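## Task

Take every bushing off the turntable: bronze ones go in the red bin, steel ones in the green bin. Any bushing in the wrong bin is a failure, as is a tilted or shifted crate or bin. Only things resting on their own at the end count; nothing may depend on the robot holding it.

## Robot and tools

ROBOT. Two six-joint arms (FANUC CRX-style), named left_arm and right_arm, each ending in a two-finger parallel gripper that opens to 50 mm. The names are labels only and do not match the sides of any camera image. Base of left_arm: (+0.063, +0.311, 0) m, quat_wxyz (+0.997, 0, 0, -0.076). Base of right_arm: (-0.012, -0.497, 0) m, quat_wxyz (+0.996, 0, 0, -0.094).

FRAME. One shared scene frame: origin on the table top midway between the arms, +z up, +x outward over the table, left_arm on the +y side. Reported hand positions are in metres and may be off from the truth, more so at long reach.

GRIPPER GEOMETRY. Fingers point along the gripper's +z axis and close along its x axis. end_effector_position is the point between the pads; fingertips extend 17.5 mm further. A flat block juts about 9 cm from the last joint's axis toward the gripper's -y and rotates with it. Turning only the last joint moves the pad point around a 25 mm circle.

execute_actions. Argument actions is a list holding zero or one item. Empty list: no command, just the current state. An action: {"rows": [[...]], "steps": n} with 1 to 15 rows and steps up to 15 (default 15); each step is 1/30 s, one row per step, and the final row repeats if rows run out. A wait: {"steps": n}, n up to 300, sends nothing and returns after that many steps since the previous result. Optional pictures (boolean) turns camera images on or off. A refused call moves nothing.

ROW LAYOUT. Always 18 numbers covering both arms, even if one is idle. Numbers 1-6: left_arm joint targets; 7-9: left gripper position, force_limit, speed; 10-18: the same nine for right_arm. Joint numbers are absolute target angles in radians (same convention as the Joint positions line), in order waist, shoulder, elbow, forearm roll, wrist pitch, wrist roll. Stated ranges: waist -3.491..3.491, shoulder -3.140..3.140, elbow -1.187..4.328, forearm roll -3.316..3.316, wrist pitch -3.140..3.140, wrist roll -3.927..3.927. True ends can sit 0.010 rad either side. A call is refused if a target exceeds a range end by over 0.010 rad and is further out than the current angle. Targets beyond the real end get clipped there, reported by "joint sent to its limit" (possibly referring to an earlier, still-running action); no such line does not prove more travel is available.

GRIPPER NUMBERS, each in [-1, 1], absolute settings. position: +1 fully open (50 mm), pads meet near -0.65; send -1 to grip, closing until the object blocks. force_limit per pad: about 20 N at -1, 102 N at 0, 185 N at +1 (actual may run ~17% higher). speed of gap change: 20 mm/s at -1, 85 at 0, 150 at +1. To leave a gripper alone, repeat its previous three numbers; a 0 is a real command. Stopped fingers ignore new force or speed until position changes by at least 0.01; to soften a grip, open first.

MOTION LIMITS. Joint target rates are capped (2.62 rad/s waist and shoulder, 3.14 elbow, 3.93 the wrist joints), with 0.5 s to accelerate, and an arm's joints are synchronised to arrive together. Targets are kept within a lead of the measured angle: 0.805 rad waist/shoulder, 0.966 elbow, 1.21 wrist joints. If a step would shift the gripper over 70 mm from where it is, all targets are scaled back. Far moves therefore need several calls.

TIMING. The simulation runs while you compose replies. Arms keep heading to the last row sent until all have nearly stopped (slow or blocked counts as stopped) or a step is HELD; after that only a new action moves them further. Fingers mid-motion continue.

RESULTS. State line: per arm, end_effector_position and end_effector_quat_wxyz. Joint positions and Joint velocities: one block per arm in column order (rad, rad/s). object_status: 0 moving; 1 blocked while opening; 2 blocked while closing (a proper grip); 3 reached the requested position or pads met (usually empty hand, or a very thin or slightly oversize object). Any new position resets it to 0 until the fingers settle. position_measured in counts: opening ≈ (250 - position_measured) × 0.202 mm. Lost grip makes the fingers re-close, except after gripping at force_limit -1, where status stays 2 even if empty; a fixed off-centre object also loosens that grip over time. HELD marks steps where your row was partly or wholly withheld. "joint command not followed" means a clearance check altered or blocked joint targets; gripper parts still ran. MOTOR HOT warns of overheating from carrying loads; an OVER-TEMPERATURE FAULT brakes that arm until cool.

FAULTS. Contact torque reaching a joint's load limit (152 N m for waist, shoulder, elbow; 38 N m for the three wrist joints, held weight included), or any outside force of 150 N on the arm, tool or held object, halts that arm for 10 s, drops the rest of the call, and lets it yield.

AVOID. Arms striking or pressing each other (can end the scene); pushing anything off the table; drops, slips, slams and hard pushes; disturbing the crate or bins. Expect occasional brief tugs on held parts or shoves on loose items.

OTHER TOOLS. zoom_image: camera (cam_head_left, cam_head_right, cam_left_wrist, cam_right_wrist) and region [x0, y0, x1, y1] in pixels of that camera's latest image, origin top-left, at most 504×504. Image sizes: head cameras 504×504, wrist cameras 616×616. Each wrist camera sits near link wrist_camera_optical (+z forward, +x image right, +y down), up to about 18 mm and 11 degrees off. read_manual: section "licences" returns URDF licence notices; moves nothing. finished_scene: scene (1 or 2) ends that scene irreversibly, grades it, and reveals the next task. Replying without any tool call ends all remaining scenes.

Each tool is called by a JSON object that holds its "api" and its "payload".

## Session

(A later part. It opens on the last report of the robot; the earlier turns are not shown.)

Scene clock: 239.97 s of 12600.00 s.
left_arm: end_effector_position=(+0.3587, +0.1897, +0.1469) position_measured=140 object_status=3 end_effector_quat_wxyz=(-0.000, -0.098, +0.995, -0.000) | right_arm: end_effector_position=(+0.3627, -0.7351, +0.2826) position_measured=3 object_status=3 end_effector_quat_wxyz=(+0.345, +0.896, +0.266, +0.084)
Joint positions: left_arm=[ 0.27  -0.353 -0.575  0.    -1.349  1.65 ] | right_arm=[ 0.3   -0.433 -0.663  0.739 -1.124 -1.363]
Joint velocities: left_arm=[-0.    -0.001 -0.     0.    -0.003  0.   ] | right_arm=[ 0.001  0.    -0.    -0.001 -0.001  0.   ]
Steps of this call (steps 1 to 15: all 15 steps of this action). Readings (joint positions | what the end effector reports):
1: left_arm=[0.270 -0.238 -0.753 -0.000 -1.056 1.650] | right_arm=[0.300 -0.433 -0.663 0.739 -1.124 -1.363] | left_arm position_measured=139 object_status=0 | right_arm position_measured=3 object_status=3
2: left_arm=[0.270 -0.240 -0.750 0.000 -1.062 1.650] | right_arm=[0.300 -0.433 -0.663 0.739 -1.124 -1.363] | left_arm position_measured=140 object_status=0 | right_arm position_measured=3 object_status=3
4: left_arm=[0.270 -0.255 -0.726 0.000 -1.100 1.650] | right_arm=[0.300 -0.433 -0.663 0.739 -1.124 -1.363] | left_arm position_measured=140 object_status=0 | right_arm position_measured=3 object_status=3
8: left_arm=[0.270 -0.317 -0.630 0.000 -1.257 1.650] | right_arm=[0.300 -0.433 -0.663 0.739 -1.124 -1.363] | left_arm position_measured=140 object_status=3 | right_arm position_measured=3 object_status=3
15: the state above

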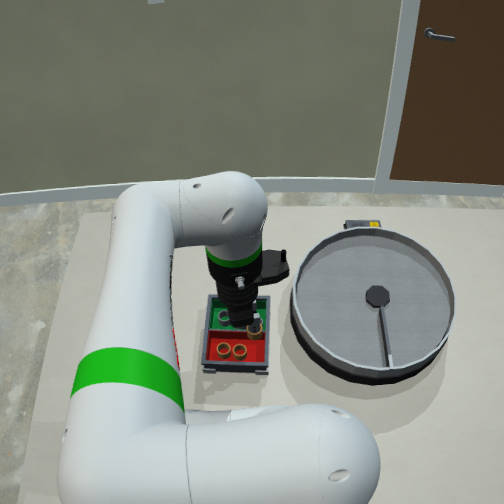

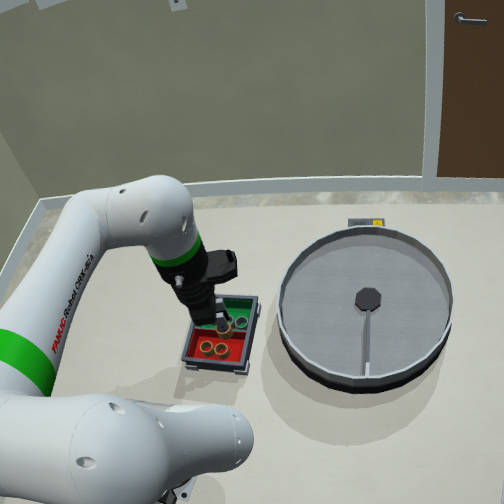

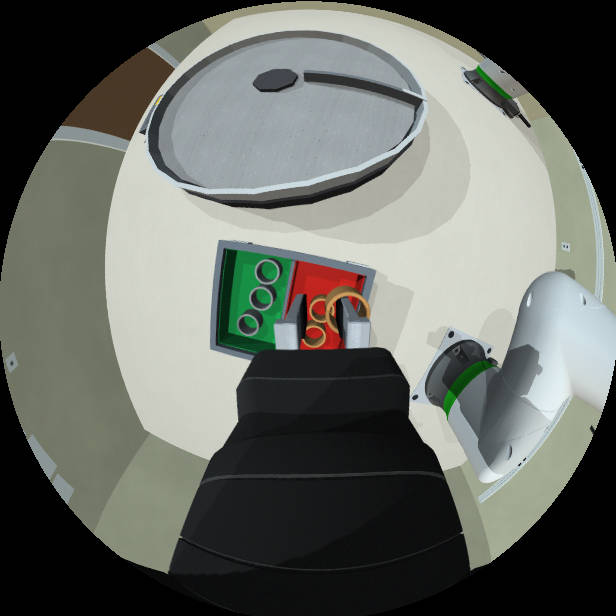

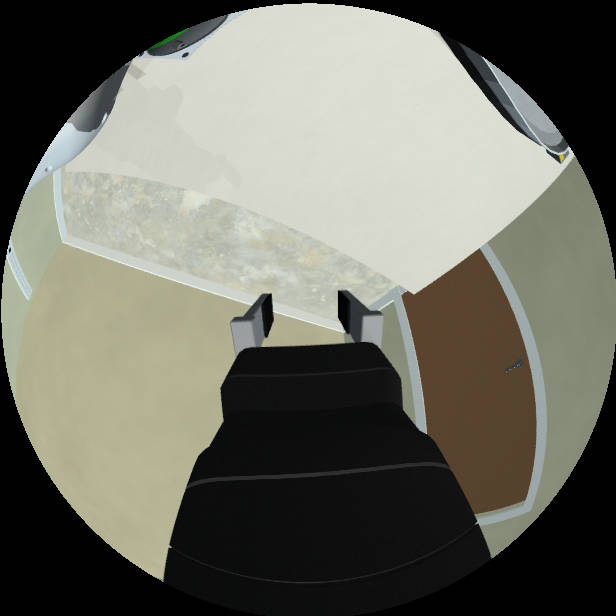

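Press it to the floor (z≈.035).

{"api": "execute_actions", "payload": {"actions": [{"rows":[[0.27,-0.238,-0.753,0,-1.056,1.65,-0.3,-0.9,0,0.3,-0.433,-0.663,0.739,-1.124,-1.363,1,0,0]]}], "pictures": false}}

{"api": "execute_actions", "payload": {"actions": [{"rows":[[0.27,-0.224,-0.765,0,-1.03,1.65,-0.3,-0.9,0,0.3,-0.433,-0.663,0.739,-1.124,-1.363,1,0,0]]}], "pictures": false}}

{"api": "execute_actions", "payload": {"actions": [{"rows":[[0.27,-0.224,-0.765,0,-1.03,1.65,-0.08,-0.9,1,0.3,-0.433,-0.663,0.739,-1.124,-1.363,1,0,0]]}], "pictures": false}}

{"api": "execute_actions", "payload": {"actions": [{"rows":[[0.27,-0.353,-0.575,0,-1.349,1.65,-0.08,-0.9,1,0.3,-0.433,-0.663,0.739,-1.124,-1.363,1,0,0]]}]}}

Scene clock: 247.97 s of 12600.00 s.
left_arm: end_effector_position=(+0.3588, +0.1897, +0.0438) position_measured=198 object_status=3 end_effector_quat_wxyz=(+0.000, -0.098, +0.995, +0.000) | right_arm: end_effector_position=(+0.3627, -0.7351, +0.2826) position_measured=3 object_status=3 end_effector_quat_wxyz=(+0.345, +0.896, +0.266, +0.084)
Joint positions: left_arm=[ 0.27  -0.238 -0.753 -0.    -1.056  1.65 ] | right_arm=[ 0.3   -0.433 -0.663  0.739 -1.124 -1.363]
Joint velocities: left_arm=[-0.001  0.002 -0.     0.     0.002 -0.   ] | right_arm=[-0.002  0.    -0.     0.     0.     0.002]
Steps of this call (steps 1 to 15: the robot went on to your last target; steps 16 to 225: nothing new was sent; steps 226 to 240: all 15 steps of this action). Readings (joint positions | what the end effector reports):
226: left_arm=[0.270 -0.353 -0.575 -0.000 -1.349 1.650] | right_arm=[0.300 -0.433 -0.663 0.739 -1.124 -1.363] | left_arm position_measured=149 object_status=0 | right_arm position_measured=3 object_status=3
227: left_arm=[0.270 -0.351 -0.578 0.000 -1.343 1.650] | right_arm=[0.300 -0.433 -0.663 0.739 -1.124 -1.363] | left_arm position_measured=163 object_status=0 | right_arm position_measured=3 object_status=3
229: left_arm=[0.270 -0.336 -0.602 -0.000 -1.305 1.650] | right_arm=[0.300 -0.433 -0.663 0.739 -1.124 -1.363] | left_arm position_measured=191 object_status=0 | right_arm position_measured=3 object_status=3
233: left_arm=[0.270 -0.274 -0.698 -0.000 -1.147 1.650] | right_arm=[0.300 -0.433 -0.663 0.739 -1.124 -1.363] | left_arm position_measured=198 object_status=0 | right_arm position_measured=3 object_status=3
240: the state above

Scene clock: 248.47 s of 12600.00 s.
left_arm: end_effector_position=(+0.3586, +0.1897, +0.0353) position_measured=198 object_status=3 end_effector_quat_wxyz=(-0.000, -0.098, +0.995, -0.000) | right_arm: end_effector_position=(+0.3627, -0.7351, +0.2826) position_measured=3 object_status=3 end_effector_quat_wxyz=(+0.345, +0.896, +0.266, +0.084)
Joint positions: left_arm=[ 0.27  -0.224 -0.765 -0.    -1.03   1.65 ] | right_arm=[ 0.3   -0.433 -0.663  0.739 -1.124 -1.363]
Joint velocities: left_arm=[ 0.001  0.001 -0.     0.     0.     0.001] | right_arm=[-0.002 -0.     0.     0.001  0.    -0.   ]
Steps of this call (steps 1 to 15: all 15 steps of this action). Readings (joint positions | what the end effector reports):
1: left_arm=[0.270 -0.238 -0.753 -0.000 -1.056 1.650] | right_arm=[0.300 -0.433 -0.663 0.739 -1.124 -1.363] | left_arm position_measured=198 object_status=3 | right_arm position_measured=3 object_status=3
2: left_arm=[0.270 -0.235 -0.756 -0.000 -1.049 1.650] | right_arm=[0.300 -0.433 -0.663 0.739 -1.124 -1.363] | left_arm position_measured=198 object_status=3 | right_arm position_measured=3 object_status=3
4: left_arm=[0.270 -0.225 -0.765 -0.000 -1.032 1.650] | right_arm=[0.300 -0.433 -0.663 0.739 -1.124 -1.363] | left_arm position_measured=198 object_status=3 | right_arm position_measured=3 object_status=3
8: left_arm=[0.270 -0.224 -0.765 -0.000 -1.030 1.650] | right_arm=[0.300 -0.433 -0.663 0.739 -1.124 -1.363] | left_arm position_measured=198 object_status=3 | right_arm position_measured=3 object_status=3
15: the state above

Scene clock: 248.97 s of 12600.00 s.
left_arm: end_effector_position=(+0.3586, +0.1897, +0.0353) position_measured=165 object_status=3 end_effector_quat_wxyz=(-0.000, -0.098, +0.995, -0.000) | right_arm: end_effector_position=(+0.3627, -0.7351, +0.2826) position_measured=3 object_status=3 end_effector_quat_wxyz=(+0.345, +0.896, +0.266, +0.084)
Joint positions: left_arm=[ 0.27  -0.224 -0.765  0.    -1.03   1.65 ] | right_arm=[ 0.3   -0.433 -0.663  0.739 -1.124 -1.363]
Joint velocities: left_arm=[ 0.001  0.001  0.001 -0.    -0.    -0.   ] | right_arm=[-0.001 -0.    -0.     0.     0.001  0.001]
Steps of this call (steps 1 to 15: all 15 steps of this action). Readings (joint positions | what the end effector reports):
1: left_arm=[0.270 -0.224 -0.765 0.000 -1.030 1.650] | right_arm=[0.300 -0.433 -0.663 0.739 -1.124 -1.363] | left_arm position_measured=183 object_status=0 | right_arm position_measured=3 object_status=3
2: left_arm=[0.270 -0.224 -0.765 0.000 -1.030 1.650] | right_arm=[0.300 -0.433 -0.663 0.739 -1.124 -1.363] | left_arm position_measured=168 object_status=0 | right_arm position_measured=3 object_status=3
4: left_arm=[0.270 -0.224 -0.765 0.000 -1.030 1.650] | right_arm=[0.300 -0.433 -0.663 0.739 -1.124 -1.363] | left_arm position_measured=165 object_status=0 | right_arm position_measured=3 object_status=3
8: left_arm=[0.270 -0.224 -0.765 0.000 -1.030 1.650] | right_arm=[0.300 -0.433 -0.663 0.739 -1.124 -1.363] | left_arm position_measured=165 object_status=0 | right_arm position_measured=3 object_status=3
15: the state above

Scene clock: 249.47 s of 12600.00 s.
left_arm: end_effector_position=(+0.3587, +0.1897, +0.1469) position_measured=165 object_status=3 end_effector_quat_wxyz=(-0.000, -0.098, +0.995, -0.000) | right_arm: end_effector_position=(+0.3627, -0.7351, +0.2826) position_measured=3 object_status=3 end_effector_quat_wxyz=(+0.345, +0.896, +0.266, +0.084)
Joint positions: left_arm=[ 0.27  -0.353 -0.575  0.    -1.349  1.65 ] | right_arm=[ 0.3   -0.433 -0.663  0.739 -1.124 -1.363]
Joint velocities: left_arm=[ 0.001 -0.001  0.002  0.001 -0.001  0.001] | right_arm=[ 0.     0.     0.     0.001  0.001 -0.   ]
Steps of this call (steps 1 to 15: all 15 steps of this action). Readings (joint positions | what the end effector reports):
1: left_arm=[0.270 -0.224 -0.765 0.000 -1.030 1.650] | right_arm=[0.300 -0.433 -0.663 0.739 -1.124 -1.363] | left_arm position_measured=165 object_status=3 | right_arm position_measured=3 object_status=3
2: left_arm=[0.270 -0.226 -0.761 0.000 -1.036 1.650] | right_arm=[0.300 -0.433 -0.663 0.739 -1.124 -1.363] | left_arm position_measured=165 object_status=3 | right_arm position_measured=3 object_status=3
4: left_arm=[0.270 -0.242 -0.739 0.000 -1.074 1.650] | right_arm=[0.300 -0.433 -0.663 0.739 -1.124 -1.363] | left_arm position_measured=165 object_status=3 | right_arm position_measured=3 object_status=3
8: left_arm=[0.270 -0.307 -0.643 0.000 -1.234 1.650] | right_arm=[0.300 -0.433 -0.663 0.739 -1.124 -1.363] | left_arm position_measured=165 object_status=3 | right_arm position_measured=3 object_status=3
15: the state above

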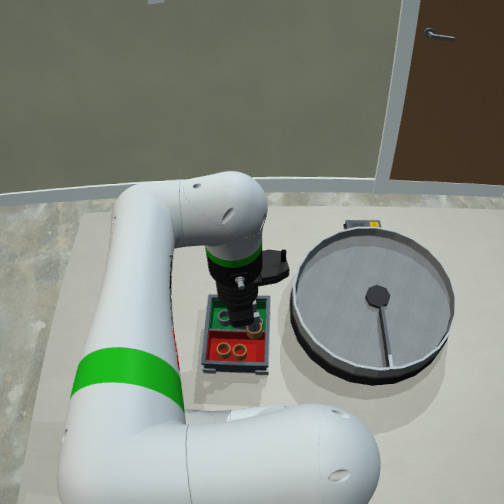

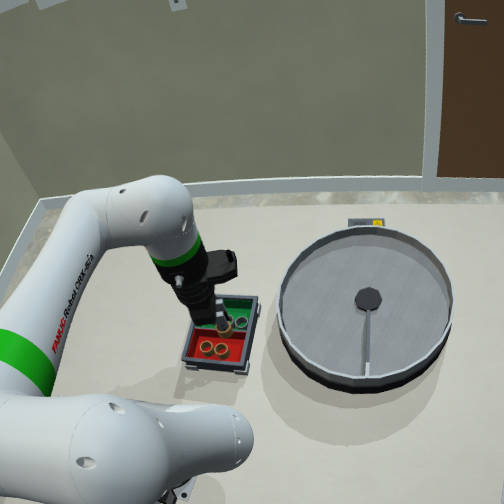

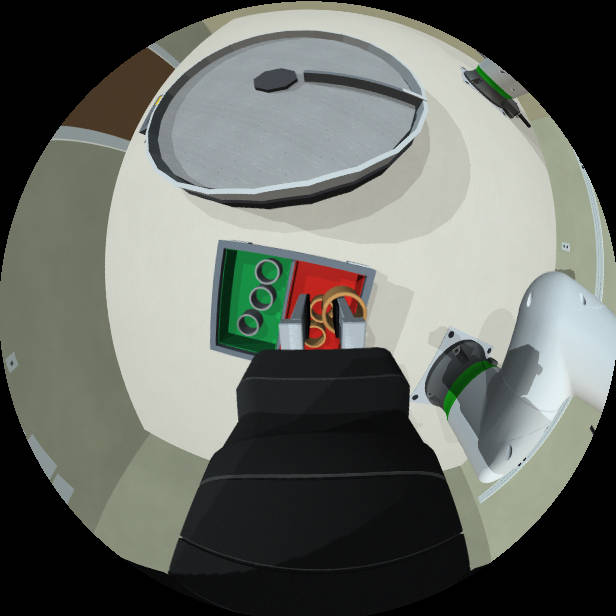

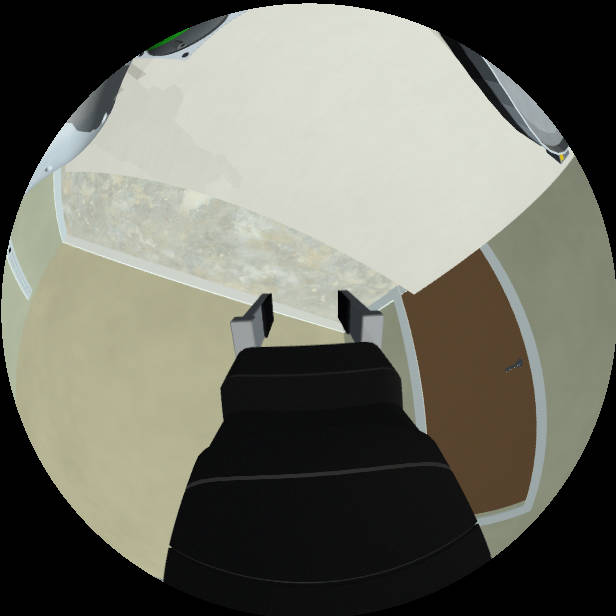

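Open slowly so it nudges the bin wall.

{"api": "execute_actions", "payload": {"actions": [{"rows":[[0.27,-0.224,-0.765,0,-1.03,1.65,0.1,-1,-0.5,0.3,-0.433,-0.663,0.739,-1.124,-1.363,1,0,0]]}], "pictures": false}}

{"api": "execute_actions", "payload": {"actions": [{"rows":[[0.27,-0.224,-0.765,0,-1.03,1.65,0.65,-1,-0.5,0.3,-0.433,-0.663,0.739,-1.124,-1.363,1,0,0]]}]}}

{"api": "zoom_image", "payload": {"camera": "cam_left_wrist", "region": [240,230,420,360]}}

Scene clock: 258.20 s of 12600.00 s.
left_arm: end_effector_position=(+0.3587, +0.1897, +0.0355) position_measured=138 object_status=3 end_effector_quat_wxyz=(+0.000, -0.098, +0.995, +0.000) | right_arm: end_effector_position=(+0.3627, -0.7351, +0.2826) position_measured=3 object_status=3 end_effector_quat_wxyz=(+0.345, +0.896, +0.266, +0.084)
Joint positions: left_arm=[ 0.27  -0.224 -0.765 -0.    -1.03   1.65 ] | right_arm=[ 0.3   -0.433 -0.663  0.739 -1.124 -1.363]
Joint velocities: left_arm=[ 0.001 -0.    -0.001  0.     0.002  0.   ] | right_arm=[-0.    -0.     0.     0.001 -0.     0.001]
Steps of this call (steps 1 to 15: the robot went on to your last target; steps 16 to 247: nothing new was sent; steps 248 to 262: all 15 steps of this action). Readings (joint positions | what the end effector reports):
248: left_arm=[0.270 -0.353 -0.575 -0.000 -1.349 1.650] | right_arm=[0.300 -0.433 -0.663 0.739 -1.124 -1.363] | left_arm position_measured=159 object_status=0 | right_arm position_measured=3 object_status=3
249: left_arm=[0.270 -0.351 -0.578 -0.000 -1.343 1.650] | right_arm=[0.300 -0.433 -0.663 0.739 -1.124 -1.363] | left_arm position_measured=151 object_status=0 | right_arm position_measured=3 object_status=3
251: left_arm=[0.270 -0.335 -0.601 -0.000 -1.305 1.650] | right_arm=[0.300 -0.433 -0.663 0.739 -1.124 -1.363] | left_arm position_measured=138 object_status=0 | right_arm position_measured=3 object_status=3
255: left_arm=[0.270 -0.270 -0.697 -0.000 -1.145 1.650] | right_arm=[0.300 -0.433 -0.663 0.739 -1.124 -1.363] | left_arm position_measured=138 object_status=0 | right_arm position_measured=3 object_status=3
262: the state above

Scene clock: 258.70 s of 12600.00 s.
left_arm: end_effector_position=(+0.3586, +0.1897, +0.0353) position_measured=56 object_status=0 end_effector_quat_wxyz=(-0.000, -0.098, +0.995, -0.000) | right_arm: end_effector_position=(+0.3627, -0.7351, +0.2826) position_measured=3 object_status=3 end_effector_quat_wxyz=(+0.345, +0.896, +0.266, +0.084)
Joint positions: left_arm=[ 0.27  -0.224 -0.765 -0.    -1.03   1.65 ] | right_arm=[ 0.3   -0.433 -0.663  0.739 -1.124 -1.363]
Joint velocities: left_arm=[ 0.     0.001 -0.     0.    -0.001 -0.001] | right_arm=[-0.001  0.     0.    -0.001  0.    -0.   ]
Steps of this call (steps 1 to 15: all 15 steps of this action). Readings (joint positions | what the end effector reports):
1: left_arm=[0.270 -0.224 -0.765 -0.000 -1.030 1.650] | right_arm=[0.300 -0.433 -0.663 0.739 -1.124 -1.363] | left_arm position_measured=132 object_status=0 | right_arm position_measured=3 object_status=3
2: left_arm=[0.270 -0.224 -0.765 -0.000 -1.030 1.650] | right_arm=[0.300 -0.433 -0.663 0.739 -1.124 -1.363] | left_arm position_measured=124 object_status=0 | right_arm position_measured=3 object_status=3
4: left_arm=[0.270 -0.224 -0.765 -0.000 -1.030 1.650] | right_arm=[0.300 -0.433 -0.663 0.739 -1.124 -1.363] | left_arm position_measured=106 object_status=0 | right_arm position_measured=3 object_status=3
8: left_arm=[0.270 -0.224 -0.765 -0.000 -1.030 1.650] | right_arm=[0.300 -0.433 -0.663 0.739 -1.124 -1.363] | left_arm position_measured=72 object_status=0 | right_arm position_measured=3 object_status=3
15: the state above

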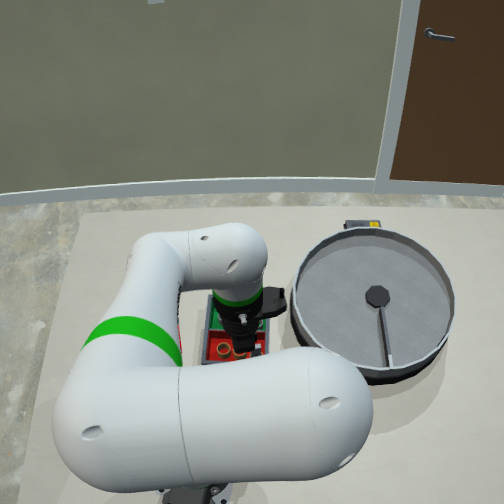

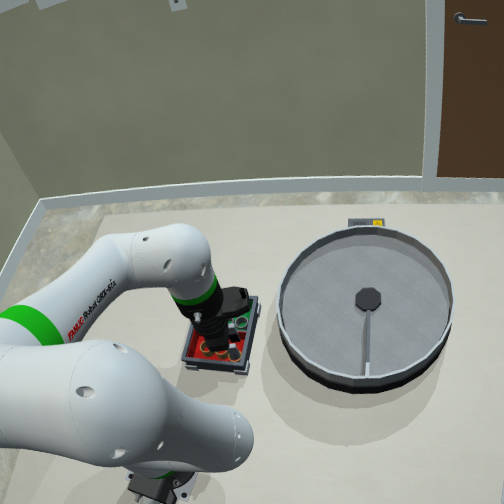

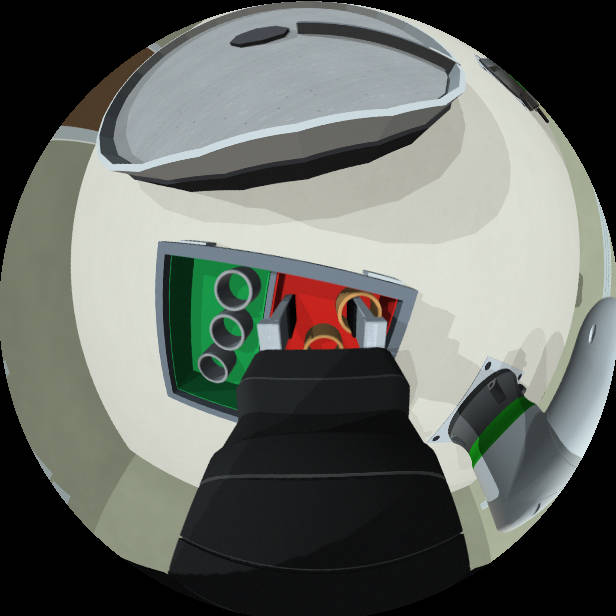

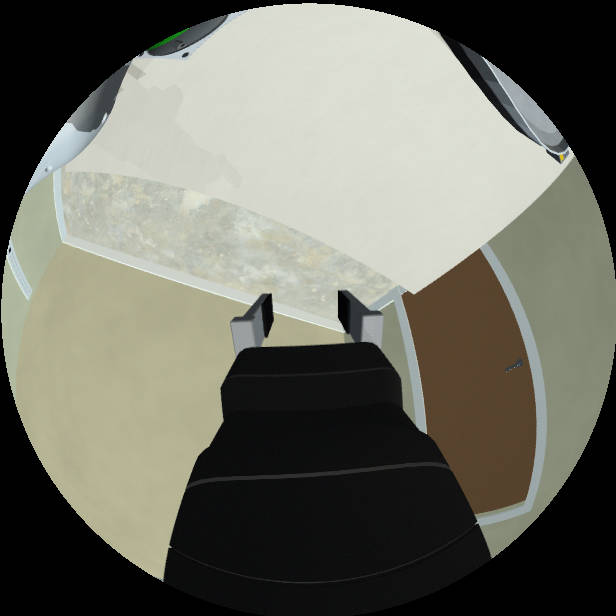

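Region (240, 230, 420, 360) of cam_left_wrist's 616x616 image, scaled by 2.800, with more detail than that image has.

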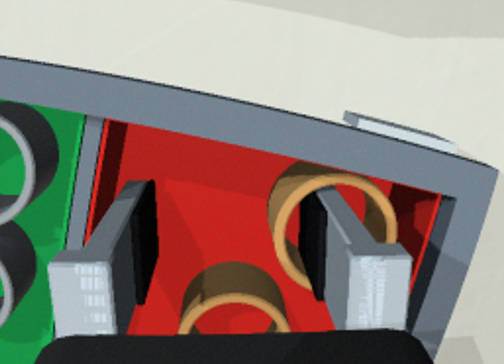

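{"api": "execute_actions", "payload": {"actions": [{"rows":[[0.28,-0.2556,-0.7891,0,-1.037,1.65,0.65,-1,-0.5,0.3,-0.433,-0.663,0.739,-1.124,-1.363,1,0,0]]}]}}

{"api": "zoom_image", "payload": {"camera": "cam_left_wrist", "region": [240,230,420,360]}}

{"api": "execute_actions", "payload": {"actions": [{"rows":[[0.28,-0.38,-0.595,0,-1.356,1.65,0.65,-1,-0.5,0.3,-0.433,-0.663,0.739,-1.124,-1.363,1,0,0]]}]}}

Scene clock: 267.10 s of 12600.00 s.
left_arm: end_effector_position=(+0.3491, +0.1913, +0.0350) position_measured=56 object_status=3 end_effector_quat_wxyz=(+0.000, -0.103, +0.995, -0.000) | right_arm: end_effector_position=(+0.3627, -0.7351, +0.2826) position_measured=3 object_status=3 end_effector_quat_wxyz=(+0.345, +0.896, +0.266, +0.084)
Joint positions: left_arm=[ 0.28  -0.256 -0.789  0.    -1.037  1.65 ] | right_arm=[ 0.3   -0.433 -0.663  0.739 -1.124 -1.363]
Joint velocities: left_arm=[ 0.001  0.     0.001  0.    -0.     0.001] | right_arm=[ 0.002  0.001 -0.    -0.    -0.    -0.   ]
Steps of this call (steps 1 to 15: the robot went on to your last target; steps 16 to 237: nothing new was sent; steps 238 to 252: all 15 steps of this action). Readings (joint positions | what the end effector reports):
238: left_arm=[0.270 -0.224 -0.765 0.000 -1.030 1.650] | right_arm=[0.300 -0.433 -0.663 0.739 -1.124 -1.363] | left_arm position_measured=56 object_status=3 | right_arm position_measured=3 object_status=3
239: left_arm=[0.271 -0.228 -0.768 0.000 -1.030 1.650] | right_arm=[0.300 -0.433 -0.663 0.739 -1.124 -1.363] | left_arm position_measured=56 object_status=3 | right_arm position_measured=3 object_status=3
241: left_arm=[0.278 -0.248 -0.784 0.000 -1.035 1.650] | right_arm=[0.300 -0.433 -0.663 0.739 -1.124 -1.363] | left_arm position_measured=56 object_status=3 | right_arm position_measured=3 object_status=3
245: left_arm=[0.280 -0.256 -0.789 0.000 -1.037 1.650] | right_arm=[0.300 -0.433 -0.663 0.739 -1.124 -1.363] | left_arm position_measured=56 object_status=3 | right_arm position_measured=3 object_status=3
252: the state above

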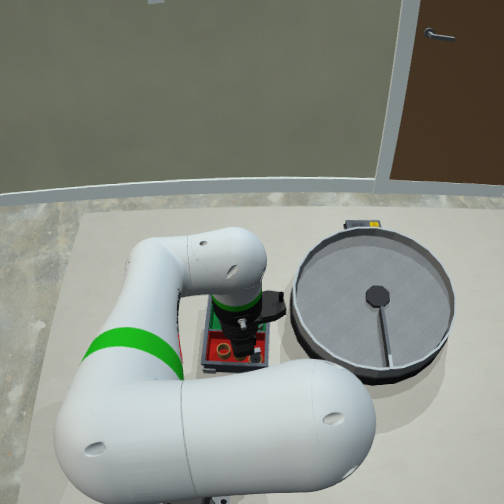

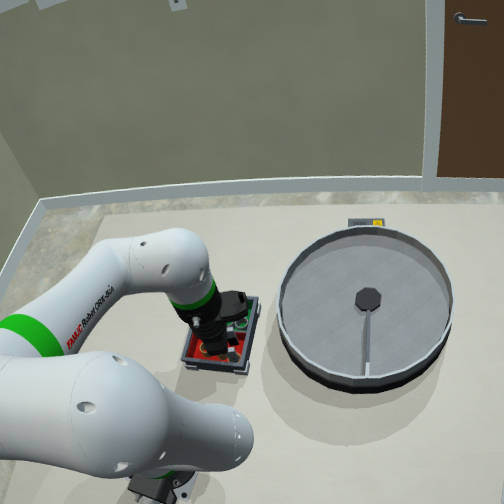

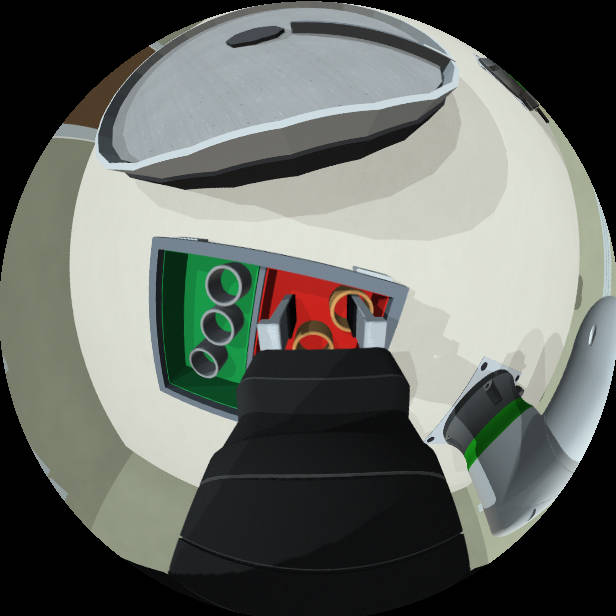

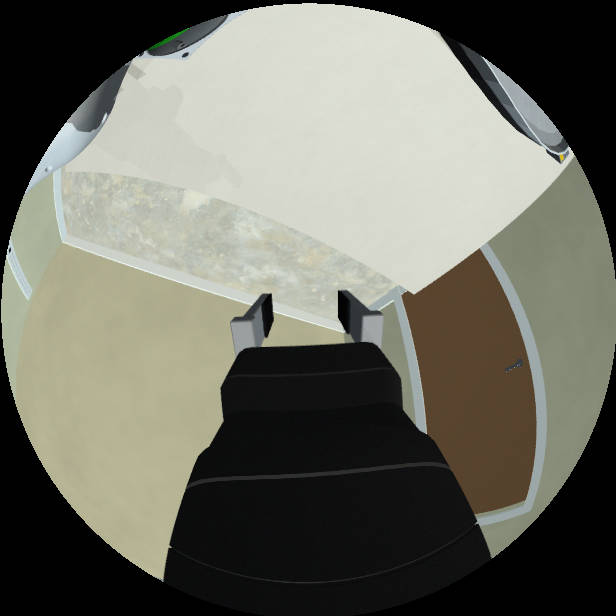

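Region (240, 230, 420, 360) of cam_left_wrist's 616x616 image, scaled by 2.800, with more detail than that image has.

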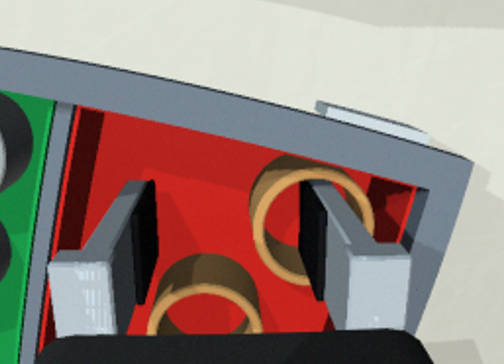

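Scene clock: 267.60 s of 12600.00 s.
left_arm: end_effector_position=(+0.3503, +0.1914, +0.1458) position_measured=56 object_status=3 end_effector_quat_wxyz=(-0.000, -0.103, +0.995, -0.000) | right_arm: end_effector_position=(+0.3627, -0.7351, +0.2826) position_measured=3 object_status=3 end_effector_quat_wxyz=(+0.345, +0.896, +0.266, +0.084)
Joint positions: left_arm=[ 0.28  -0.38  -0.595  0.    -1.356  1.65 ] | right_arm=[ 0.3   -0.433 -0.663  0.739 -1.124 -1.363]
Joint velocities: left_arm=[-0.001 -0.001  0.     0.    -0.002  0.   ] | right_arm=[ 0.002 -0.     0.    -0.001 -0.001 -0.001]
Steps of this call (steps 1 to 15: all 15 steps of this action). Readings (joint positions | what the end effector reports):
1: left_arm=[0.280 -0.256 -0.789 0.000 -1.038 1.650] | right_arm=[0.300 -0.433 -0.663 0.739 -1.124 -1.363] | left_arm position_measured=56 object_status=3 | right_arm position_measured=3 object_status=3
2: left_arm=[0.280 -0.258 -0.786 0.000 -1.044 1.650] | right_arm=[0.300 -0.433 -0.663 0.739 -1.124 -1.363] | left_arm position_measured=56 object_status=3 | right_arm position_measured=3 object_status=3
4: left_arm=[0.280 -0.273 -0.762 0.000 -1.081 1.650] | right_arm=[0.300 -0.433 -0.663 0.739 -1.124 -1.363] | left_arm position_measured=56 object_status=3 | right_arm position_measured=3 object_status=3
8: left_arm=[0.280 -0.335 -0.665 0.000 -1.241 1.650] | right_arm=[0.300 -0.433 -0.663 0.739 -1.124 -1.363] | left_arm position_measured=56 object_status=3 | right_arm position_measured=3 object_status=3
15: the state above

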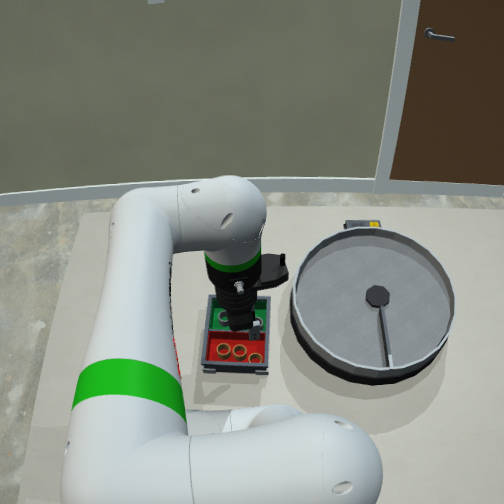

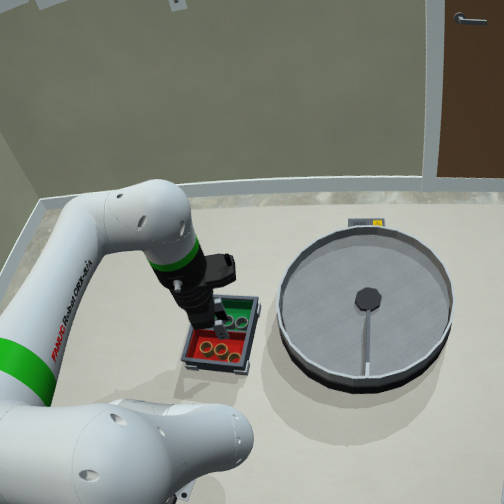

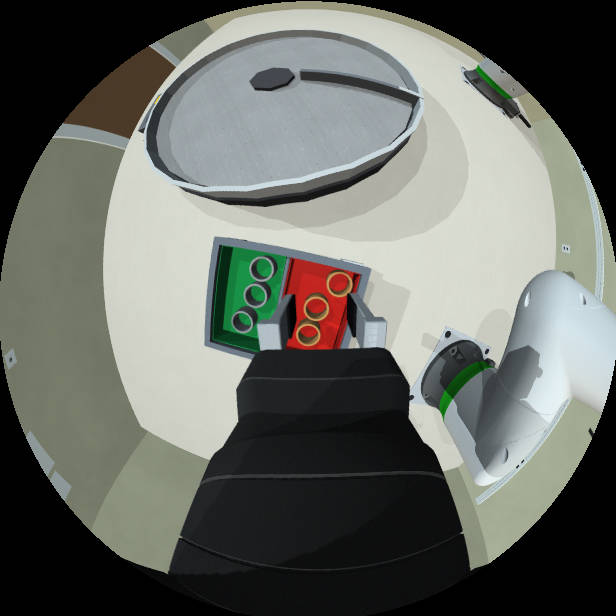

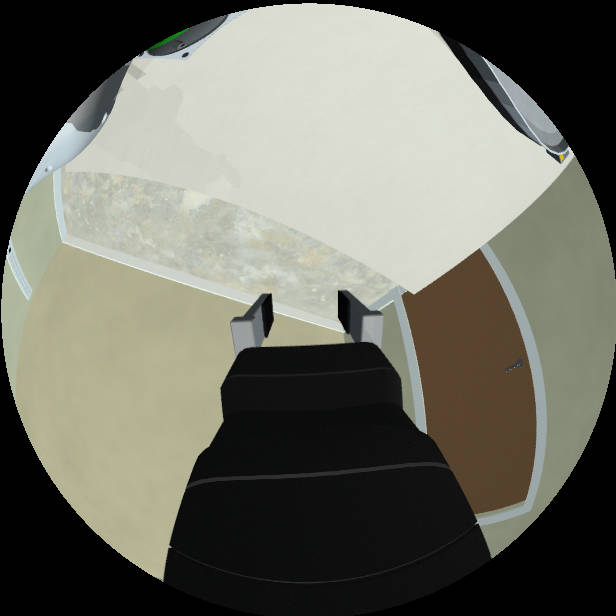

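{"api": "finished_scene", "payload": {"scene": 1}}

The scene is finished: the task was done.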